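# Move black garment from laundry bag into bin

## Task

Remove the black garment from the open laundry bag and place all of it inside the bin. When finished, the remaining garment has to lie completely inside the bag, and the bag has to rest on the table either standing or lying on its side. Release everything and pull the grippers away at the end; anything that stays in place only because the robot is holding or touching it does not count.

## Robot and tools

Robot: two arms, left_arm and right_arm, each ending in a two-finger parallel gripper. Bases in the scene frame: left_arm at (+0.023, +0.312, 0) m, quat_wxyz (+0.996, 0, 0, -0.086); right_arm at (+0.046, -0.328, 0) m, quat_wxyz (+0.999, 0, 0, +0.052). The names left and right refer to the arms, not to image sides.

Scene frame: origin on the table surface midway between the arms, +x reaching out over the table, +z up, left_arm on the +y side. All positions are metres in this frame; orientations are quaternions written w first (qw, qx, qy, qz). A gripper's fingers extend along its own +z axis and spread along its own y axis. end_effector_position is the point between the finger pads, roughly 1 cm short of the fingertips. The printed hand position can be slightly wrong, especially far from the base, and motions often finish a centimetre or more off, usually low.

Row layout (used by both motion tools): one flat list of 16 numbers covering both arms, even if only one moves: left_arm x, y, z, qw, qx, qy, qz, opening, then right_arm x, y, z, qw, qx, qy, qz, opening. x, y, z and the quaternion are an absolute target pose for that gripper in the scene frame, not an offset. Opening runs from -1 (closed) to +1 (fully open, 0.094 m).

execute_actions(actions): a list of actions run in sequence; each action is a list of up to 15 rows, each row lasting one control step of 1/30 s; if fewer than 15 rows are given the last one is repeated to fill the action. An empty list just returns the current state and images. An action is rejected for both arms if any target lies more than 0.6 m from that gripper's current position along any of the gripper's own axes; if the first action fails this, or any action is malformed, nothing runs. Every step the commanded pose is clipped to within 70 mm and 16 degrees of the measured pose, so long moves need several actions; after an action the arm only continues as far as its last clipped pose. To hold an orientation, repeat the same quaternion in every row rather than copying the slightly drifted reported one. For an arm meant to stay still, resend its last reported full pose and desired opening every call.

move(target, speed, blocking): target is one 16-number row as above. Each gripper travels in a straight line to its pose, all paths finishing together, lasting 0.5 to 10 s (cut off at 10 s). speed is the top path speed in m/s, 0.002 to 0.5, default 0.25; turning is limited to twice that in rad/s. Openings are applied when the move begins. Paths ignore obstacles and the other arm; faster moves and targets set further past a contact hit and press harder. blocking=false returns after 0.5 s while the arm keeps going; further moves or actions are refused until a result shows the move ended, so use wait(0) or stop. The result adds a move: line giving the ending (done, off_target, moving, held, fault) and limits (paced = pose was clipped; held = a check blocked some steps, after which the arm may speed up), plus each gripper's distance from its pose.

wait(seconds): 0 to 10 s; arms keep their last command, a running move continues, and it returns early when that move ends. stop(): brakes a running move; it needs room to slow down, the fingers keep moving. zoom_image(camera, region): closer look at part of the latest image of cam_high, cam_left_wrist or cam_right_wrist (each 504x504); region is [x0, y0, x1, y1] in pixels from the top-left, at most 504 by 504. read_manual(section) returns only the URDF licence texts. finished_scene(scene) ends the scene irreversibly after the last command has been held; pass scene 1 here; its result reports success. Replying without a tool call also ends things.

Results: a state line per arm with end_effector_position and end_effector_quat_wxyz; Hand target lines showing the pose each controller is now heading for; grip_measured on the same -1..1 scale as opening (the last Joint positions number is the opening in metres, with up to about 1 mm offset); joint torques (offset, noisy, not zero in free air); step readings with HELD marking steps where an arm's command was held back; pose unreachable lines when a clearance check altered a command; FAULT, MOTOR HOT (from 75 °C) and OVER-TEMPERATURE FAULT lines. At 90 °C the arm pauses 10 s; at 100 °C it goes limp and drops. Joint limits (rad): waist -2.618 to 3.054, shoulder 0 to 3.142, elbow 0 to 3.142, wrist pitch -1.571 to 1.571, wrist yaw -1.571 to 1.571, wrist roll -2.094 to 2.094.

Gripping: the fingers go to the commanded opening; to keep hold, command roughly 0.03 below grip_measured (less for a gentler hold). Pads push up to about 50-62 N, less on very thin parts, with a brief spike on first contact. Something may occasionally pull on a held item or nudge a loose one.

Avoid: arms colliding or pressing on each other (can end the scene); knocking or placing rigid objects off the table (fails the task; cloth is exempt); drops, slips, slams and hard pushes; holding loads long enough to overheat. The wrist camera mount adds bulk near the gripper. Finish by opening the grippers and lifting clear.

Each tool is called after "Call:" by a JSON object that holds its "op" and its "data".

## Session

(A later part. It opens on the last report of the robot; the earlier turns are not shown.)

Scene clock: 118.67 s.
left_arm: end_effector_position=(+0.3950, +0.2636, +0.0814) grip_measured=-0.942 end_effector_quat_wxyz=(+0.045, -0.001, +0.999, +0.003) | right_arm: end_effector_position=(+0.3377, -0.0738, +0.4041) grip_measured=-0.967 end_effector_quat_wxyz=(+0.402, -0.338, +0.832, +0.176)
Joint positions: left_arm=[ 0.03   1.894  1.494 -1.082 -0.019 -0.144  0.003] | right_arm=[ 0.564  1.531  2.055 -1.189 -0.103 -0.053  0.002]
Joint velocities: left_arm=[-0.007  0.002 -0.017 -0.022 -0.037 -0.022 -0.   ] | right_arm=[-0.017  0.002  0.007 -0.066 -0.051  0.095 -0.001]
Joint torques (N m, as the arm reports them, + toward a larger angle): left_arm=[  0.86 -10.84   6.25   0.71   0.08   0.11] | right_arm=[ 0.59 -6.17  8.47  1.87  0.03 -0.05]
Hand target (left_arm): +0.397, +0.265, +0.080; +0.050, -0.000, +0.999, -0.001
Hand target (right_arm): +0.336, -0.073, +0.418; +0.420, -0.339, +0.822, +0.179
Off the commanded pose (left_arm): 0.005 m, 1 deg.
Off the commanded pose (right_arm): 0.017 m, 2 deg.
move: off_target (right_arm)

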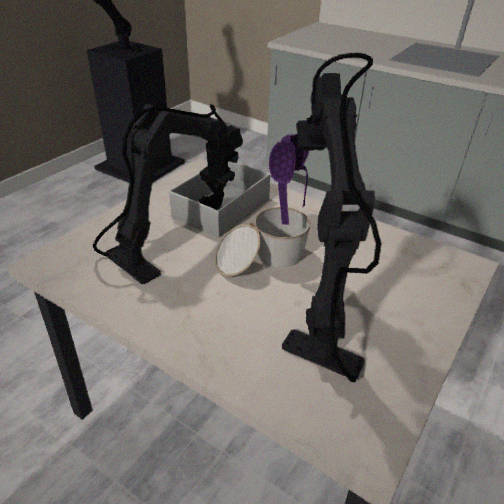

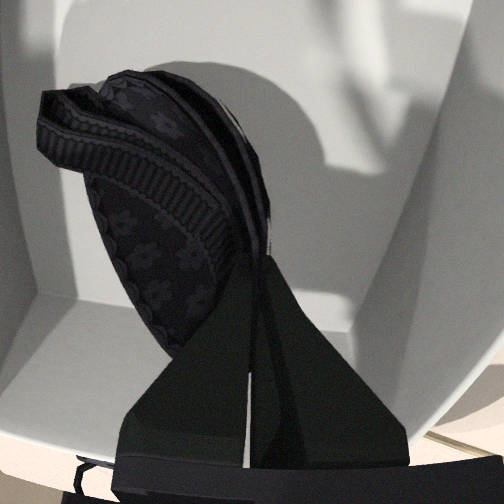

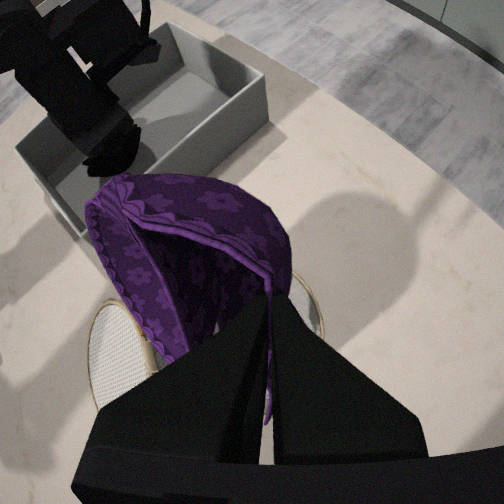

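Call:
{"op": "move", "data": {"target": [0.40,0.265,0.075,0.05,0,1,0,-0.2, 0.345,-0.06,0.41,0.42,-0.34,0.82,0.175,-1], "speed": 0.05}}

Call:
{"op": "move", "data": {"target": [0.38,0.265,0.22,0.1,0,1,0,-0.2, 0.355,-0.045,0.39,0.42,-0.34,0.82,0.175,-1], "speed": 0.15}}

Call:
{"op": "move", "data": {"target": [0.25,0.2,0.27,0.6,0.37,0.6,-0.37,1, 0.355,-0.045,0.37,0.42,-0.34,0.82,0.175,-1], "speed": 0.3}}

Call:
{"op": "zoom_image", "data": {"camera": "cam_high", "region": [160, 90, 360, 290]}}

Scene clock: 127.43 s.
left_arm: end_effector_position=(+0.3989, +0.2630, +0.0818) grip_measured=-0.203 end_effector_quat_wxyz=(+0.053, -0.001, +0.999, +0.002) | right_arm: end_effector_position=(+0.3420, -0.0640, +0.3971) grip_measured=-0.967 end_effector_quat_wxyz=(+0.399, -0.344, +0.833, +0.170)
Joint positions: left_arm=[ 0.03   1.894  1.494 -1.066 -0.019 -0.143  0.037] | right_arm=[ 0.586  1.557  2.055 -1.174 -0.082 -0.053  0.002]
Joint velocities: left_arm=[ 0.017 -0.007 -0.007  0.066 -0.081 -0.022 -0.001] | right_arm=[-0.002 -0.007  0.007  0.022  0.022  0.051 -0.   ]
Joint torques (N m, as the arm reports them, + toward a larger angle): left_arm=[ 0.54 -9.9   6.25  0.73  0.06  0.11] | right_arm=[ 0.54 -6.65  6.8   2.12  0.03  0.01]
Hand target (left_arm): +0.400, +0.265, +0.075; +0.050, -0.000, +0.999, -0.000
Hand target (right_arm): +0.344, -0.061, +0.410; +0.421, -0.341, +0.822, +0.176
Off the commanded pose (left_arm): 0.007 m, 0 deg.
Off the commanded pose (right_arm): 0.014 m, 3 deg.
move: off_target (right_arm)

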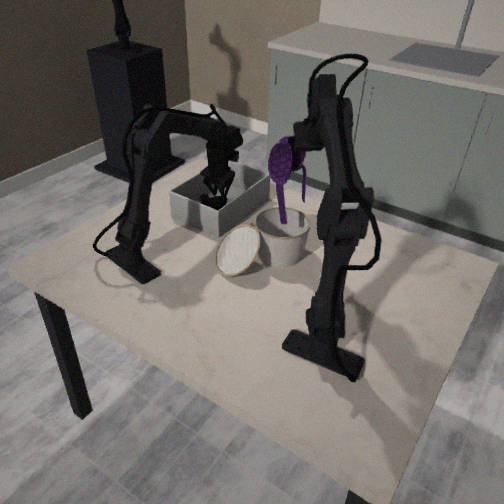

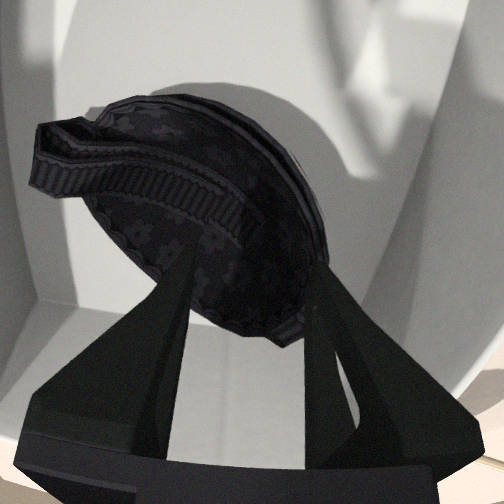

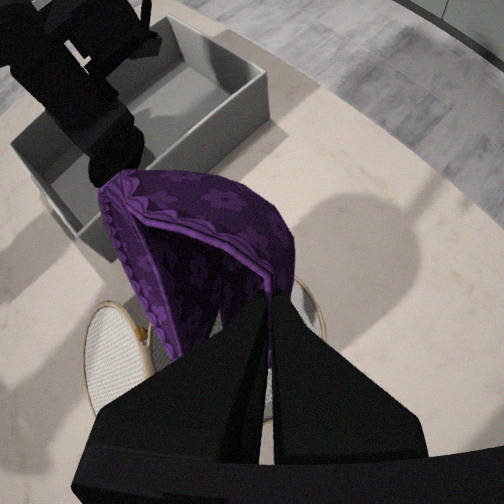

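Scene clock: 129.00 s.
left_arm: end_effector_position=(+0.3823, +0.2654, +0.2071) grip_measured=-0.203 end_effector_quat_wxyz=(+0.084, -0.001, +0.996, -0.002) | right_arm: end_effector_position=(+0.3516, -0.0497, +0.3876) grip_measured=-0.967 end_effector_quat_wxyz=(+0.411, -0.343, +0.827, +0.173)
Joint positions: left_arm=[ 0.03   1.801  1.869 -1.471 -0.019 -0.143  0.037] | right_arm=[ 0.605  1.557  1.978 -1.071 -0.066 -0.046  0.002]
Joint velocities: left_arm=[-0.007 -0.002 -0.017 -0.022  0.022  0.007 -0.001] | right_arm=[-0.002  0.012 -0.022  0.037 -0.022 -0.051 -0.   ]
Joint torques (N m, as the arm reports them, + toward a larger angle): left_arm=[ -0.75 -11.18   9.47   0.52  -0.12  -0.02] | right_arm=[ 0.57 -6.54  5.21  2.15  0.05  0.04]
Hand target (left_arm): +0.382, +0.265, +0.220; +0.100, +0.000, +0.995, -0.000
Hand target (right_arm): +0.355, -0.045, +0.391; +0.421, -0.341, +0.822, +0.176
Off the commanded pose (left_arm): 0.013 m, 2 deg.
Off the commanded pose (right_arm): 0.006 m, 1 deg.
move: off_target (left_arm)

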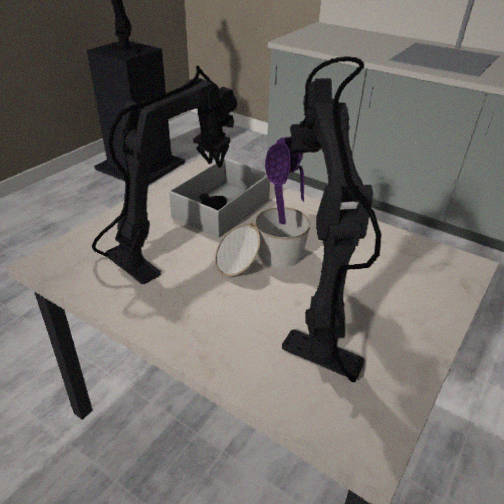

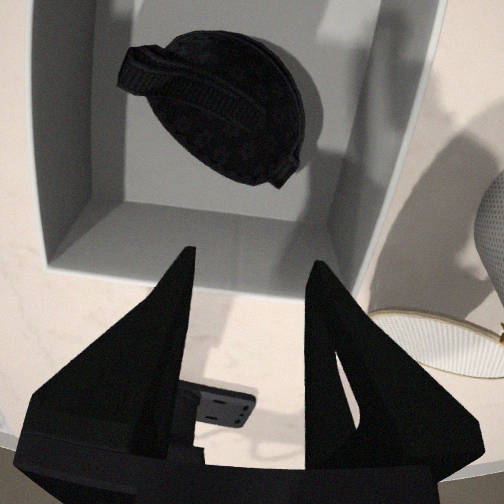

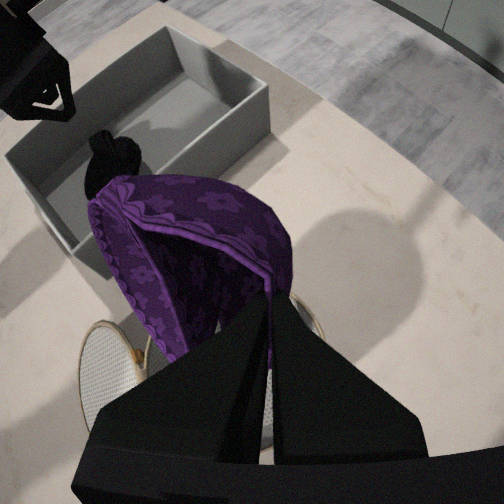

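Scene clock: 132.93 s.
left_arm: end_effector_position=(+0.2544, +0.2017, +0.2678) grip_measured=+1.000 end_effector_quat_wxyz=(+0.596, +0.368, +0.608, -0.373) | right_arm: end_effector_position=(+0.3578, -0.0444, +0.3549) grip_measured=-0.967 end_effector_quat_wxyz=(+0.397, -0.346, +0.833, +0.168)
Joint positions: left_arm=[0.477 0.812 0.43  0.314 1.408 0.052 0.094] | right_arm=[ 0.605  1.538  1.832 -0.975 -0.066 -0.046  0.002]
Joint velocities: left_arm=[-0.012 -0.027 -0.051  0.227  0.007 -0.139  0.   ] | right_arm=[-0.007 -0.002 -0.007 -0.022 -0.066  0.037  0.   ]
Joint torques (N m, as the arm reports them, + toward a larger angle): left_arm=[ 0.05 -2.53  6.67  1.59  0.19 -0.04] | right_arm=[ 0.48 -9.83  5.66  2.11  0.04  0.04]
Hand target (left_arm): +0.250, +0.201, +0.270; +0.601, +0.373, +0.602, -0.371
Hand target (right_arm): +0.355, -0.045, +0.370; +0.421, -0.341, +0.822, +0.175
Off the commanded pose (left_arm): 0.005 m, 1 deg.
Off the commanded pose (right_arm): 0.015 m, 3 deg.
move: off_target (right_arm)

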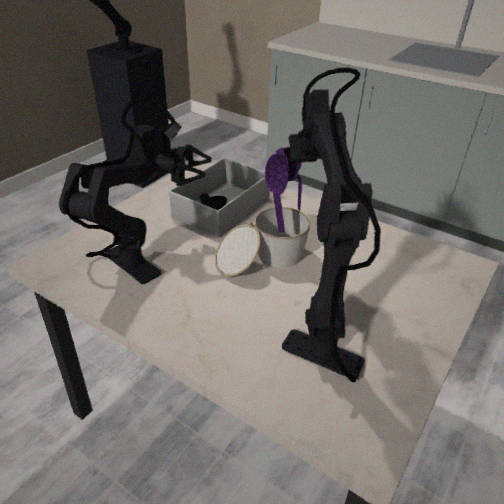

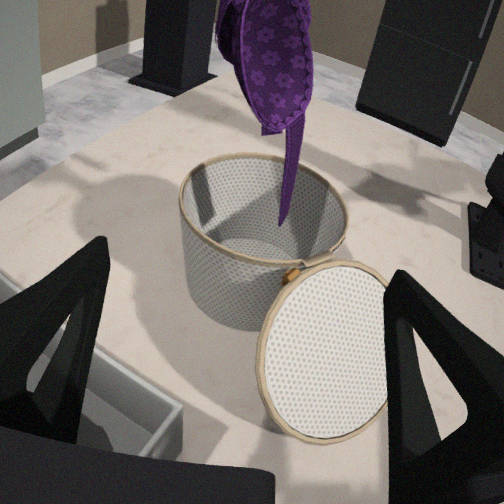

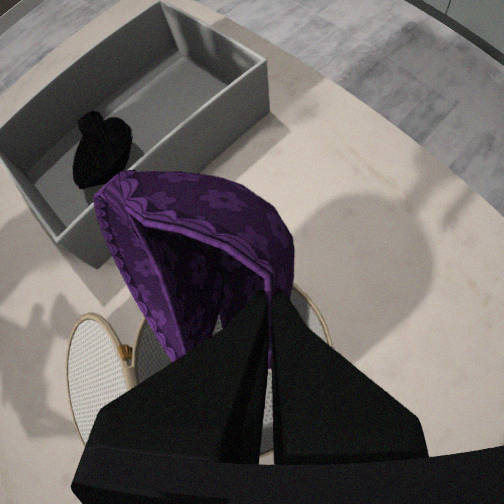

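Region (160, 90, 360, 290) of cam_high's 504x504 image, scaled by 2.520, with more detail than that image has.

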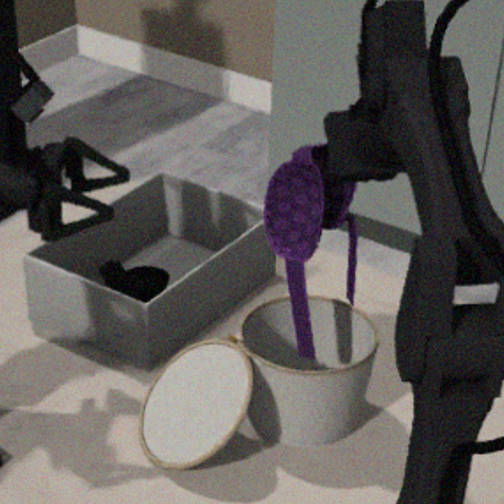

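Call:
{"op": "move", "data": {"target": [0.25,0.2,0.27,0.6,0.37,0.6,-0.37,1,0.355,-0.045,0.29,0.354,-0.354,0.854,0.147,-1], "speed": 0.06}}

Call:
{"op": "zoom_image", "data": {"camera": "cam_high", "region": [160,90,360,290]}}

Scene clock: 147.47 s.
left_arm: end_effector_position=(+0.2545, +0.2018, +0.2712) grip_measured=+1.000 end_effector_quat_wxyz=(+0.600, +0.369, +0.605, -0.372) | right_arm: end_effector_position=(+0.3550, -0.0473, +0.2788) grip_measured=-0.967 end_effector_quat_wxyz=(+0.332, -0.354, +0.863, +0.143)
Joint positions: left_arm=[0.477 0.812 0.428 0.357 1.408 0.019 0.094] | right_arm=[ 0.608  1.538  1.621 -0.917 -0.056 -0.046  0.002]
Joint velocities: left_arm=[-0.012 -0.012  0.002 -0.037 -0.022 -0.037  0.   ] | right_arm=[ 0.002 -0.002 -0.007  0.066 -0.037  0.081 -0.001]
Joint torques (N m, as the arm reports them, + toward a larger angle): left_arm=[-0.03 -3.01  6.31  1.55  0.05 -0.09] | right_arm=[ 0.56 -9.06  6.28  1.91  0.05  0.  ]
Hand target (left_arm): +0.250, +0.200, +0.270; +0.601, +0.371, +0.602, -0.371
Hand target (right_arm): +0.356, -0.044, +0.290; +0.353, -0.353, +0.854, +0.148
Off the commanded pose (left_arm): 0.005 m, 1 deg.
Off the commanded pose (right_arm): 0.011 m, 3 deg.
move: off_target (right_arm)

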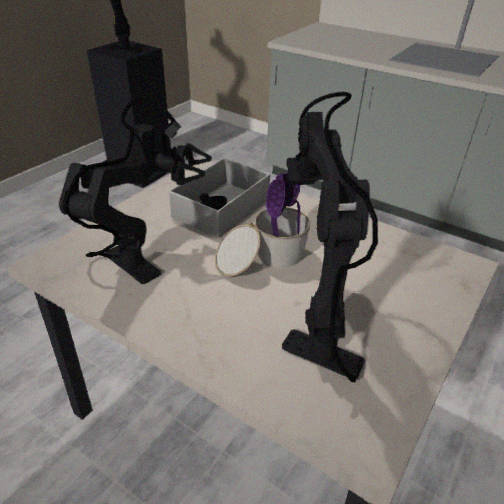

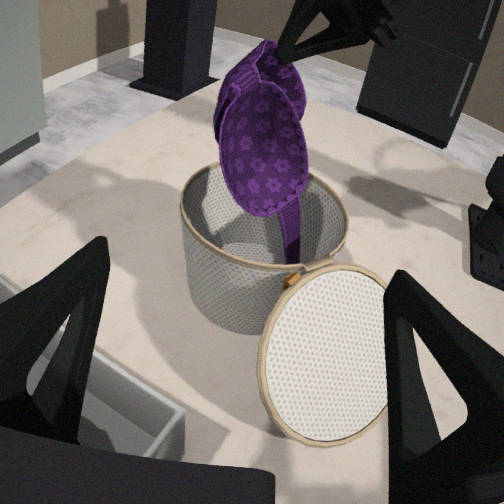

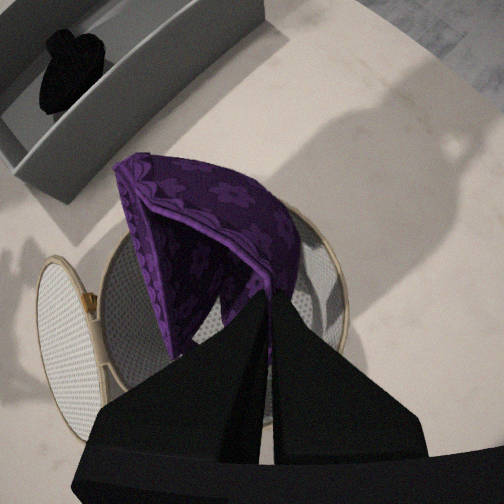

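Region (160, 90, 360, 290) of cam_high's 504x504 image, scaled by 2.520, with more detail than that image has.

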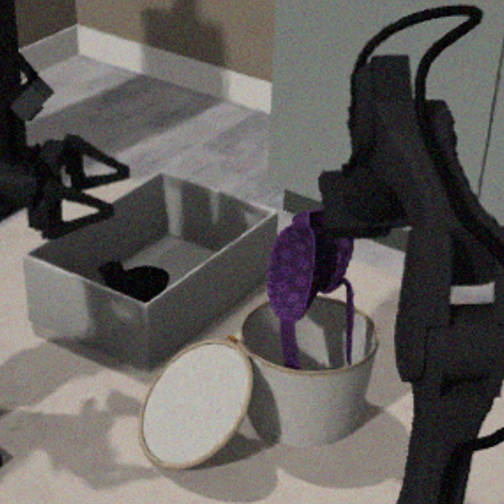

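Both straps are inside.

Call:
{"op": "move", "data": {"target": [0.25,0.2,0.27,0.6,0.37,0.6,-0.37,1,0.35,-0.055,0.21,0.239,-0.37,0.893,0.099,-1], "speed": 0.06}}

Scene clock: 152.37 s.
left_arm: end_effector_position=(+0.2545, +0.2018, +0.2714) grip_measured=+1.000 end_effector_quat_wxyz=(+0.600, +0.369, +0.605, -0.372) | right_arm: end_effector_position=(+0.3520, -0.0523, +0.2089) grip_measured=-0.967 end_effector_quat_wxyz=(+0.237, -0.367, +0.894, +0.104)
Joint positions: left_arm=[0.477 0.812 0.428 0.359 1.408 0.018 0.094] | right_arm=[ 0.608  1.644  1.572 -0.977 -0.045 -0.055  0.002]
Joint velocities: left_arm=[-0.002  0.002 -0.007  0.022  0.007 -0.022  0.   ] | right_arm=[-0.022 -0.007 -0.002  0.007 -0.007 -0.007  0.001]
Joint torques (N m, as the arm reports them, + toward a larger angle): left_arm=[-0.17 -2.87  6.39  1.58  0.05 -0.12] | right_arm=[ 0.07 -8.9   6.16  1.33  0.05 -0.06]
Hand target (left_arm): +0.250, +0.200, +0.270; +0.601, +0.372, +0.602, -0.371
Hand target (right_arm): +0.352, -0.054, +0.209; +0.238, -0.369, +0.893, +0.100
Off the commanded pose (left_arm): 0.005 m, 0 deg.
Off the commanded pose (right_arm): 0.004 m, 1 deg.
move: done

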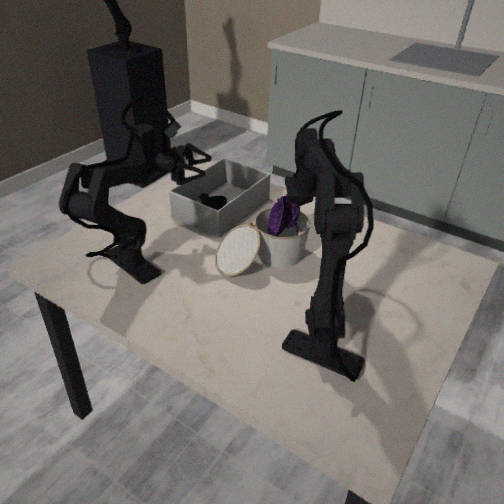

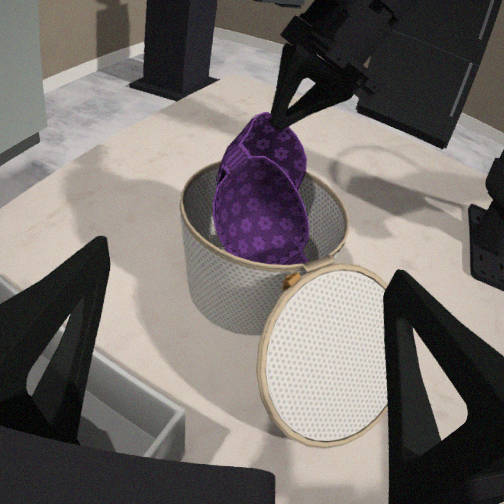

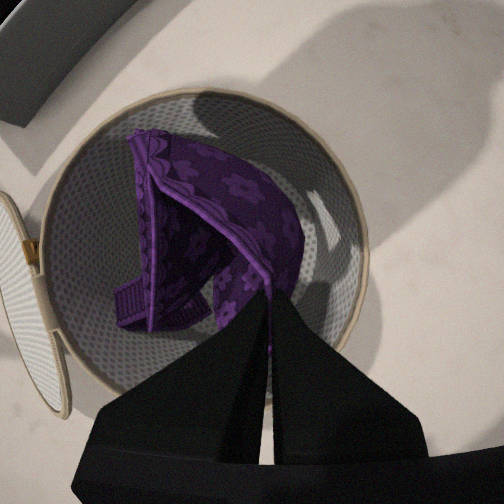

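Call:
{"op": "move", "data": {"target": [0.25,0.2,0.27,0.6,0.37,0.6,-0.37,1,0.35,-0.052,0.09,0.12,-0.379,0.916,0.05,-1], "speed": 0.06}}

Call:
{"op": "move", "data": {"target": [0.25,0.2,0.27,0.6,0.37,0.6,-0.37,1,0.35,-0.052,0.09,0.12,-0.379,0.916,0.05,-0.5]}}

Call:
{"op": "move", "data": {"target": [0.25,0.2,0.27,0.6,0.37,0.6,-0.37,1,0.34,-0.06,0.22,0.2,-0.37,0.9,0.08,-0.5], "speed": 0.1}}

Scene clock: 160.43 s.
left_arm: end_effector_position=(+0.2545, +0.2018, +0.2715) grip_measured=+1.000 end_effector_quat_wxyz=(+0.600, +0.369, +0.605, -0.372) | right_arm: end_effector_position=(+0.3526, -0.0533, +0.0887) grip_measured=-0.967 end_effector_quat_wxyz=(+0.113, -0.376, +0.918, +0.051)
Joint positions: left_arm=[0.477 0.812 0.428 0.36  1.408 0.017 0.094] | right_arm=[ 0.615  1.886  1.487 -0.925 -0.022 -0.055  0.002]
Joint velocities: left_arm=[-0.012 -0.007  0.002 -0.022  0.066  0.037  0.   ] | right_arm=[ 0.002  0.002  0.002  0.022 -0.007  0.007 -0.001]
Joint torques (N m, as the arm reports them, + toward a larger angle): left_arm=[-0.09 -2.99  6.09  1.58  0.07 -0.08] | right_arm=[  0.65 -10.96   5.21   1.09   0.03   0.03]
Hand target (left_arm): +0.250, +0.200, +0.270; +0.601, +0.371, +0.602, -0.371
Hand target (right_arm): +0.352, -0.050, +0.089; +0.119, -0.377, +0.917, +0.051
Off the commanded pose (left_arm): 0.005 m, 0 deg.
Off the commanded pose (right_arm): 0.003 m, 1 deg.
move: done

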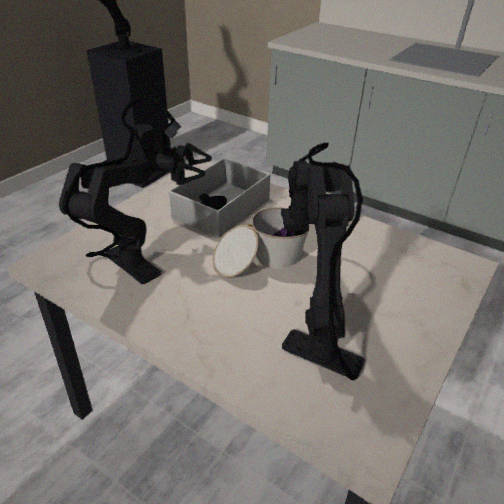

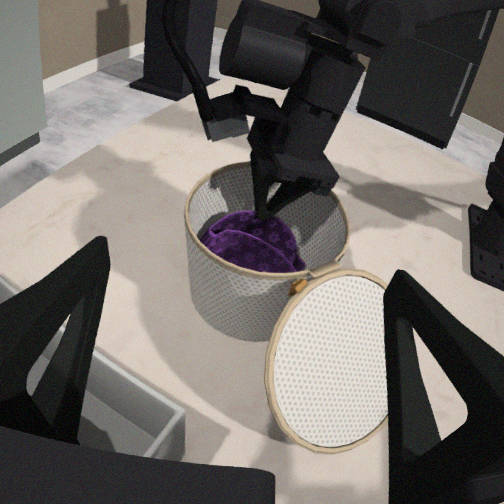

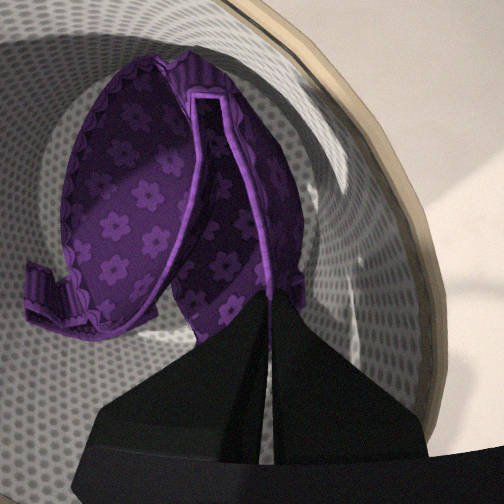

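Scene clock: 161.17 s.
left_arm: end_effector_position=(+0.2545, +0.2018, +0.2715) grip_measured=+1.000 end_effector_quat_wxyz=(+0.600, +0.369, +0.605, -0.372) | right_arm: end_effector_position=(+0.3505, -0.0551, +0.0852) grip_measured=-0.502 end_effector_quat_wxyz=(+0.108, -0.376, +0.919, +0.049)
Joint positions: left_arm=[0.477 0.812 0.428 0.36  1.408 0.017 0.094] | right_arm=[ 0.615  1.886  1.475 -0.923 -0.022 -0.055  0.023]
Joint velocities: left_arm=[ 0.002  0.012 -0.002  0.037 -0.022 -0.022  0.   ] | right_arm=[-0.012 -0.007 -0.007 -0.051  0.007  0.007 -0.003]
Joint torques (N m, as the arm reports them, + toward a larger angle): left_arm=[ 0.03 -2.96  6.    1.62  0.05 -0.04] | right_arm=[  0.77 -12.12   5.25   1.03   0.06   0.  ]
Hand target (left_arm): +0.250, +0.200, +0.270; +0.601, +0.372, +0.602, -0.371
Hand target (right_arm): +0.350, -0.052, +0.090; +0.120, -0.379, +0.916, +0.050
Off the commanded pose (left_arm): 0.005 m, 0 deg.
Off the commanded pose (right_arm): 0.006 m, 1 deg.
move: done

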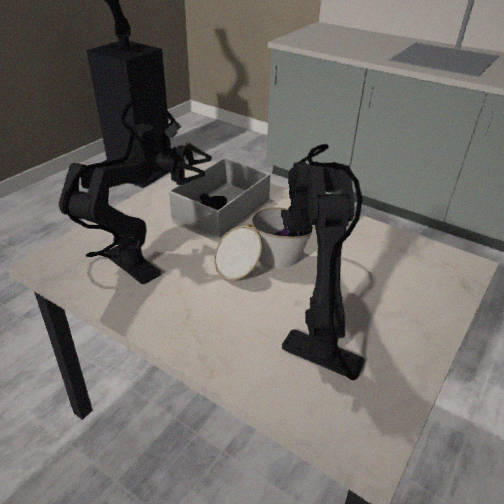

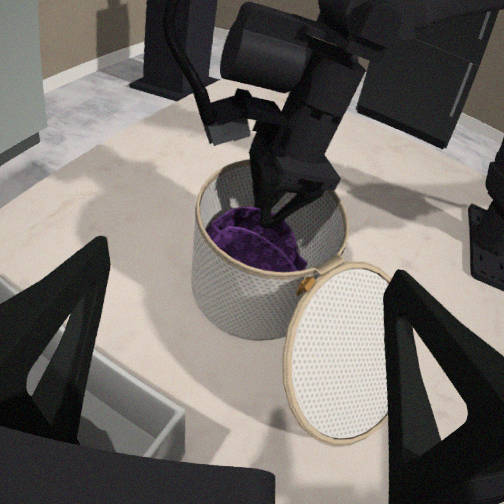

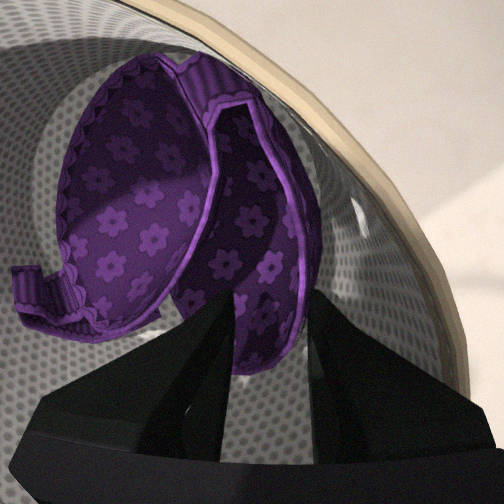

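Scene clock: 163.07 s.
left_arm: end_effector_position=(+0.2545, +0.2018, +0.2715) grip_measured=+1.000 end_effector_quat_wxyz=(+0.600, +0.369, +0.605, -0.372) | right_arm: end_effector_position=(+0.3375, -0.0649, +0.2023) grip_measured=-0.502 end_effector_quat_wxyz=(+0.180, -0.374, +0.907, +0.074)
Joint positions: left_arm=[0.477 0.812 0.428 0.36  1.408 0.017 0.094] | right_arm=[ 0.618  1.688  1.653 -1.144 -0.022 -0.055  0.023]
Joint velocities: left_arm=[ 0.007 -0.017  0.002 -0.022  0.037 -0.022  0.   ] | right_arm=[-0.002  0.002  0.002 -0.037  0.007 -0.066  0.   ]
Joint torques (N m, as the arm reports them, + toward a larger angle): left_arm=[-0.14 -2.89  6.08  1.63  0.03 -0.12] | right_arm=[  0.55 -10.75   9.07   1.08   0.05   0.04]
Hand target (left_arm): +0.250, +0.200, +0.270; +0.601, +0.372, +0.602, -0.371
Hand target (right_arm): +0.337, -0.063, +0.220; +0.201, -0.373, +0.902, +0.080
Off the commanded pose (left_arm): 0.005 m, 0 deg.
Off the commanded pose (right_arm): 0.019 m, 3 deg.
move: off_target (right_arm)

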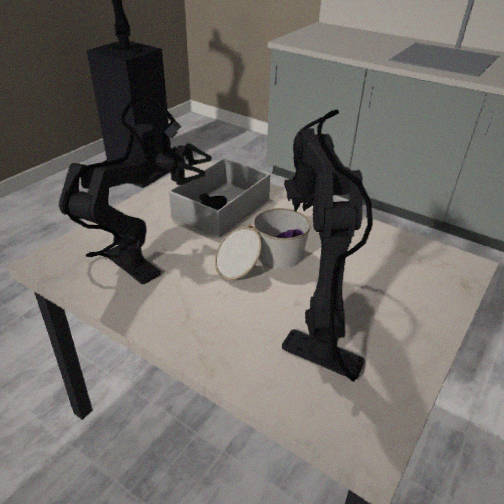

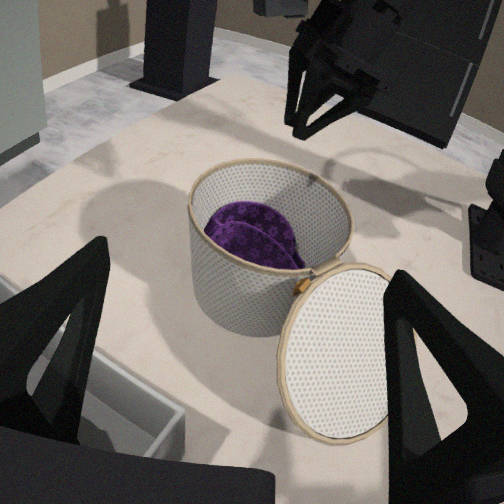

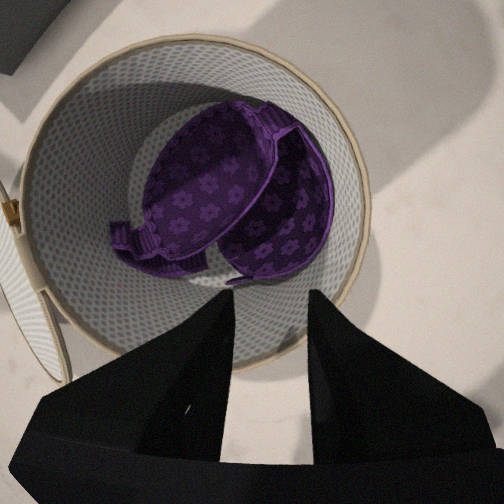

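Call:
{"op": "move", "data": {"target": [0.25,0.2,0.27,0.6,0.37,0.6,-0.37,1,0.25,-0.25,0.23,0.2,-0.2,0.95,0.04,-0.5]}}

Call:
{"op": "finished_scene", "data": {"scene": 2}}

Scene clock: 166.20 s.
left_arm: end_effector_position=(+0.2545, +0.2018, +0.2715) grip_measured=+1.000 end_effector_quat_wxyz=(+0.600, +0.369, +0.605, -0.372) | right_arm: end_effector_position=(+0.2575, -0.2508, +0.2293) grip_measured=-0.502 end_effector_quat_wxyz=(+0.209, -0.202, +0.956, +0.033)
Joint positions: left_arm=[0.477 0.812 0.428 0.36  1.408 0.017 0.094] | right_arm=[ 0.235  1.07   1.261 -1.336 -0.01  -0.075  0.023]
Joint velocities: left_arm=[-0.002  0.002  0.007  0.007 -0.022 -0.022  0.   ] | right_arm=[ 0.007  0.007 -0.017 -0.022 -0.051 -0.051  0.   ]
Joint torques (N m, as the arm reports them, + toward a larger angle): left_arm=[-0.21 -2.69  6.26  1.58  0.06 -0.1 ] | right_arm=[-0.64 -3.05  5.07  1.15 -0.13 -0.06]
Hand target (left_arm): +0.250, +0.200, +0.270; +0.601, +0.372, +0.602, -0.371
Hand target (right_arm): +0.254, -0.252, +0.228; +0.206, -0.203, +0.957, +0.036
Off the commanded pose (left_arm): 0.005 m, 0 deg.
Off the commanded pose (right_arm): 0.008 m, 1 deg.
move: done

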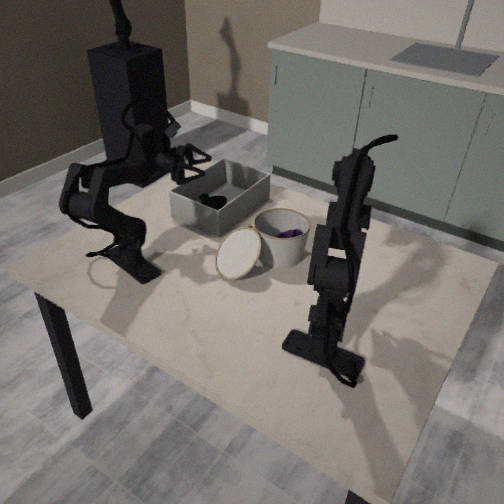

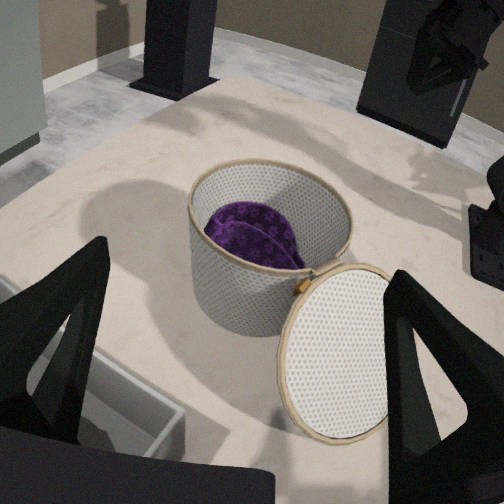

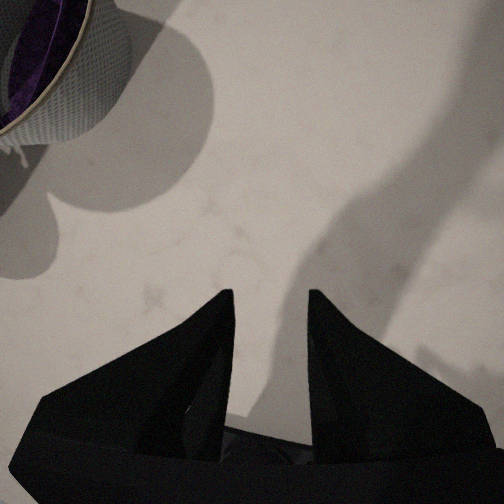

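The scene is finished: the task was done.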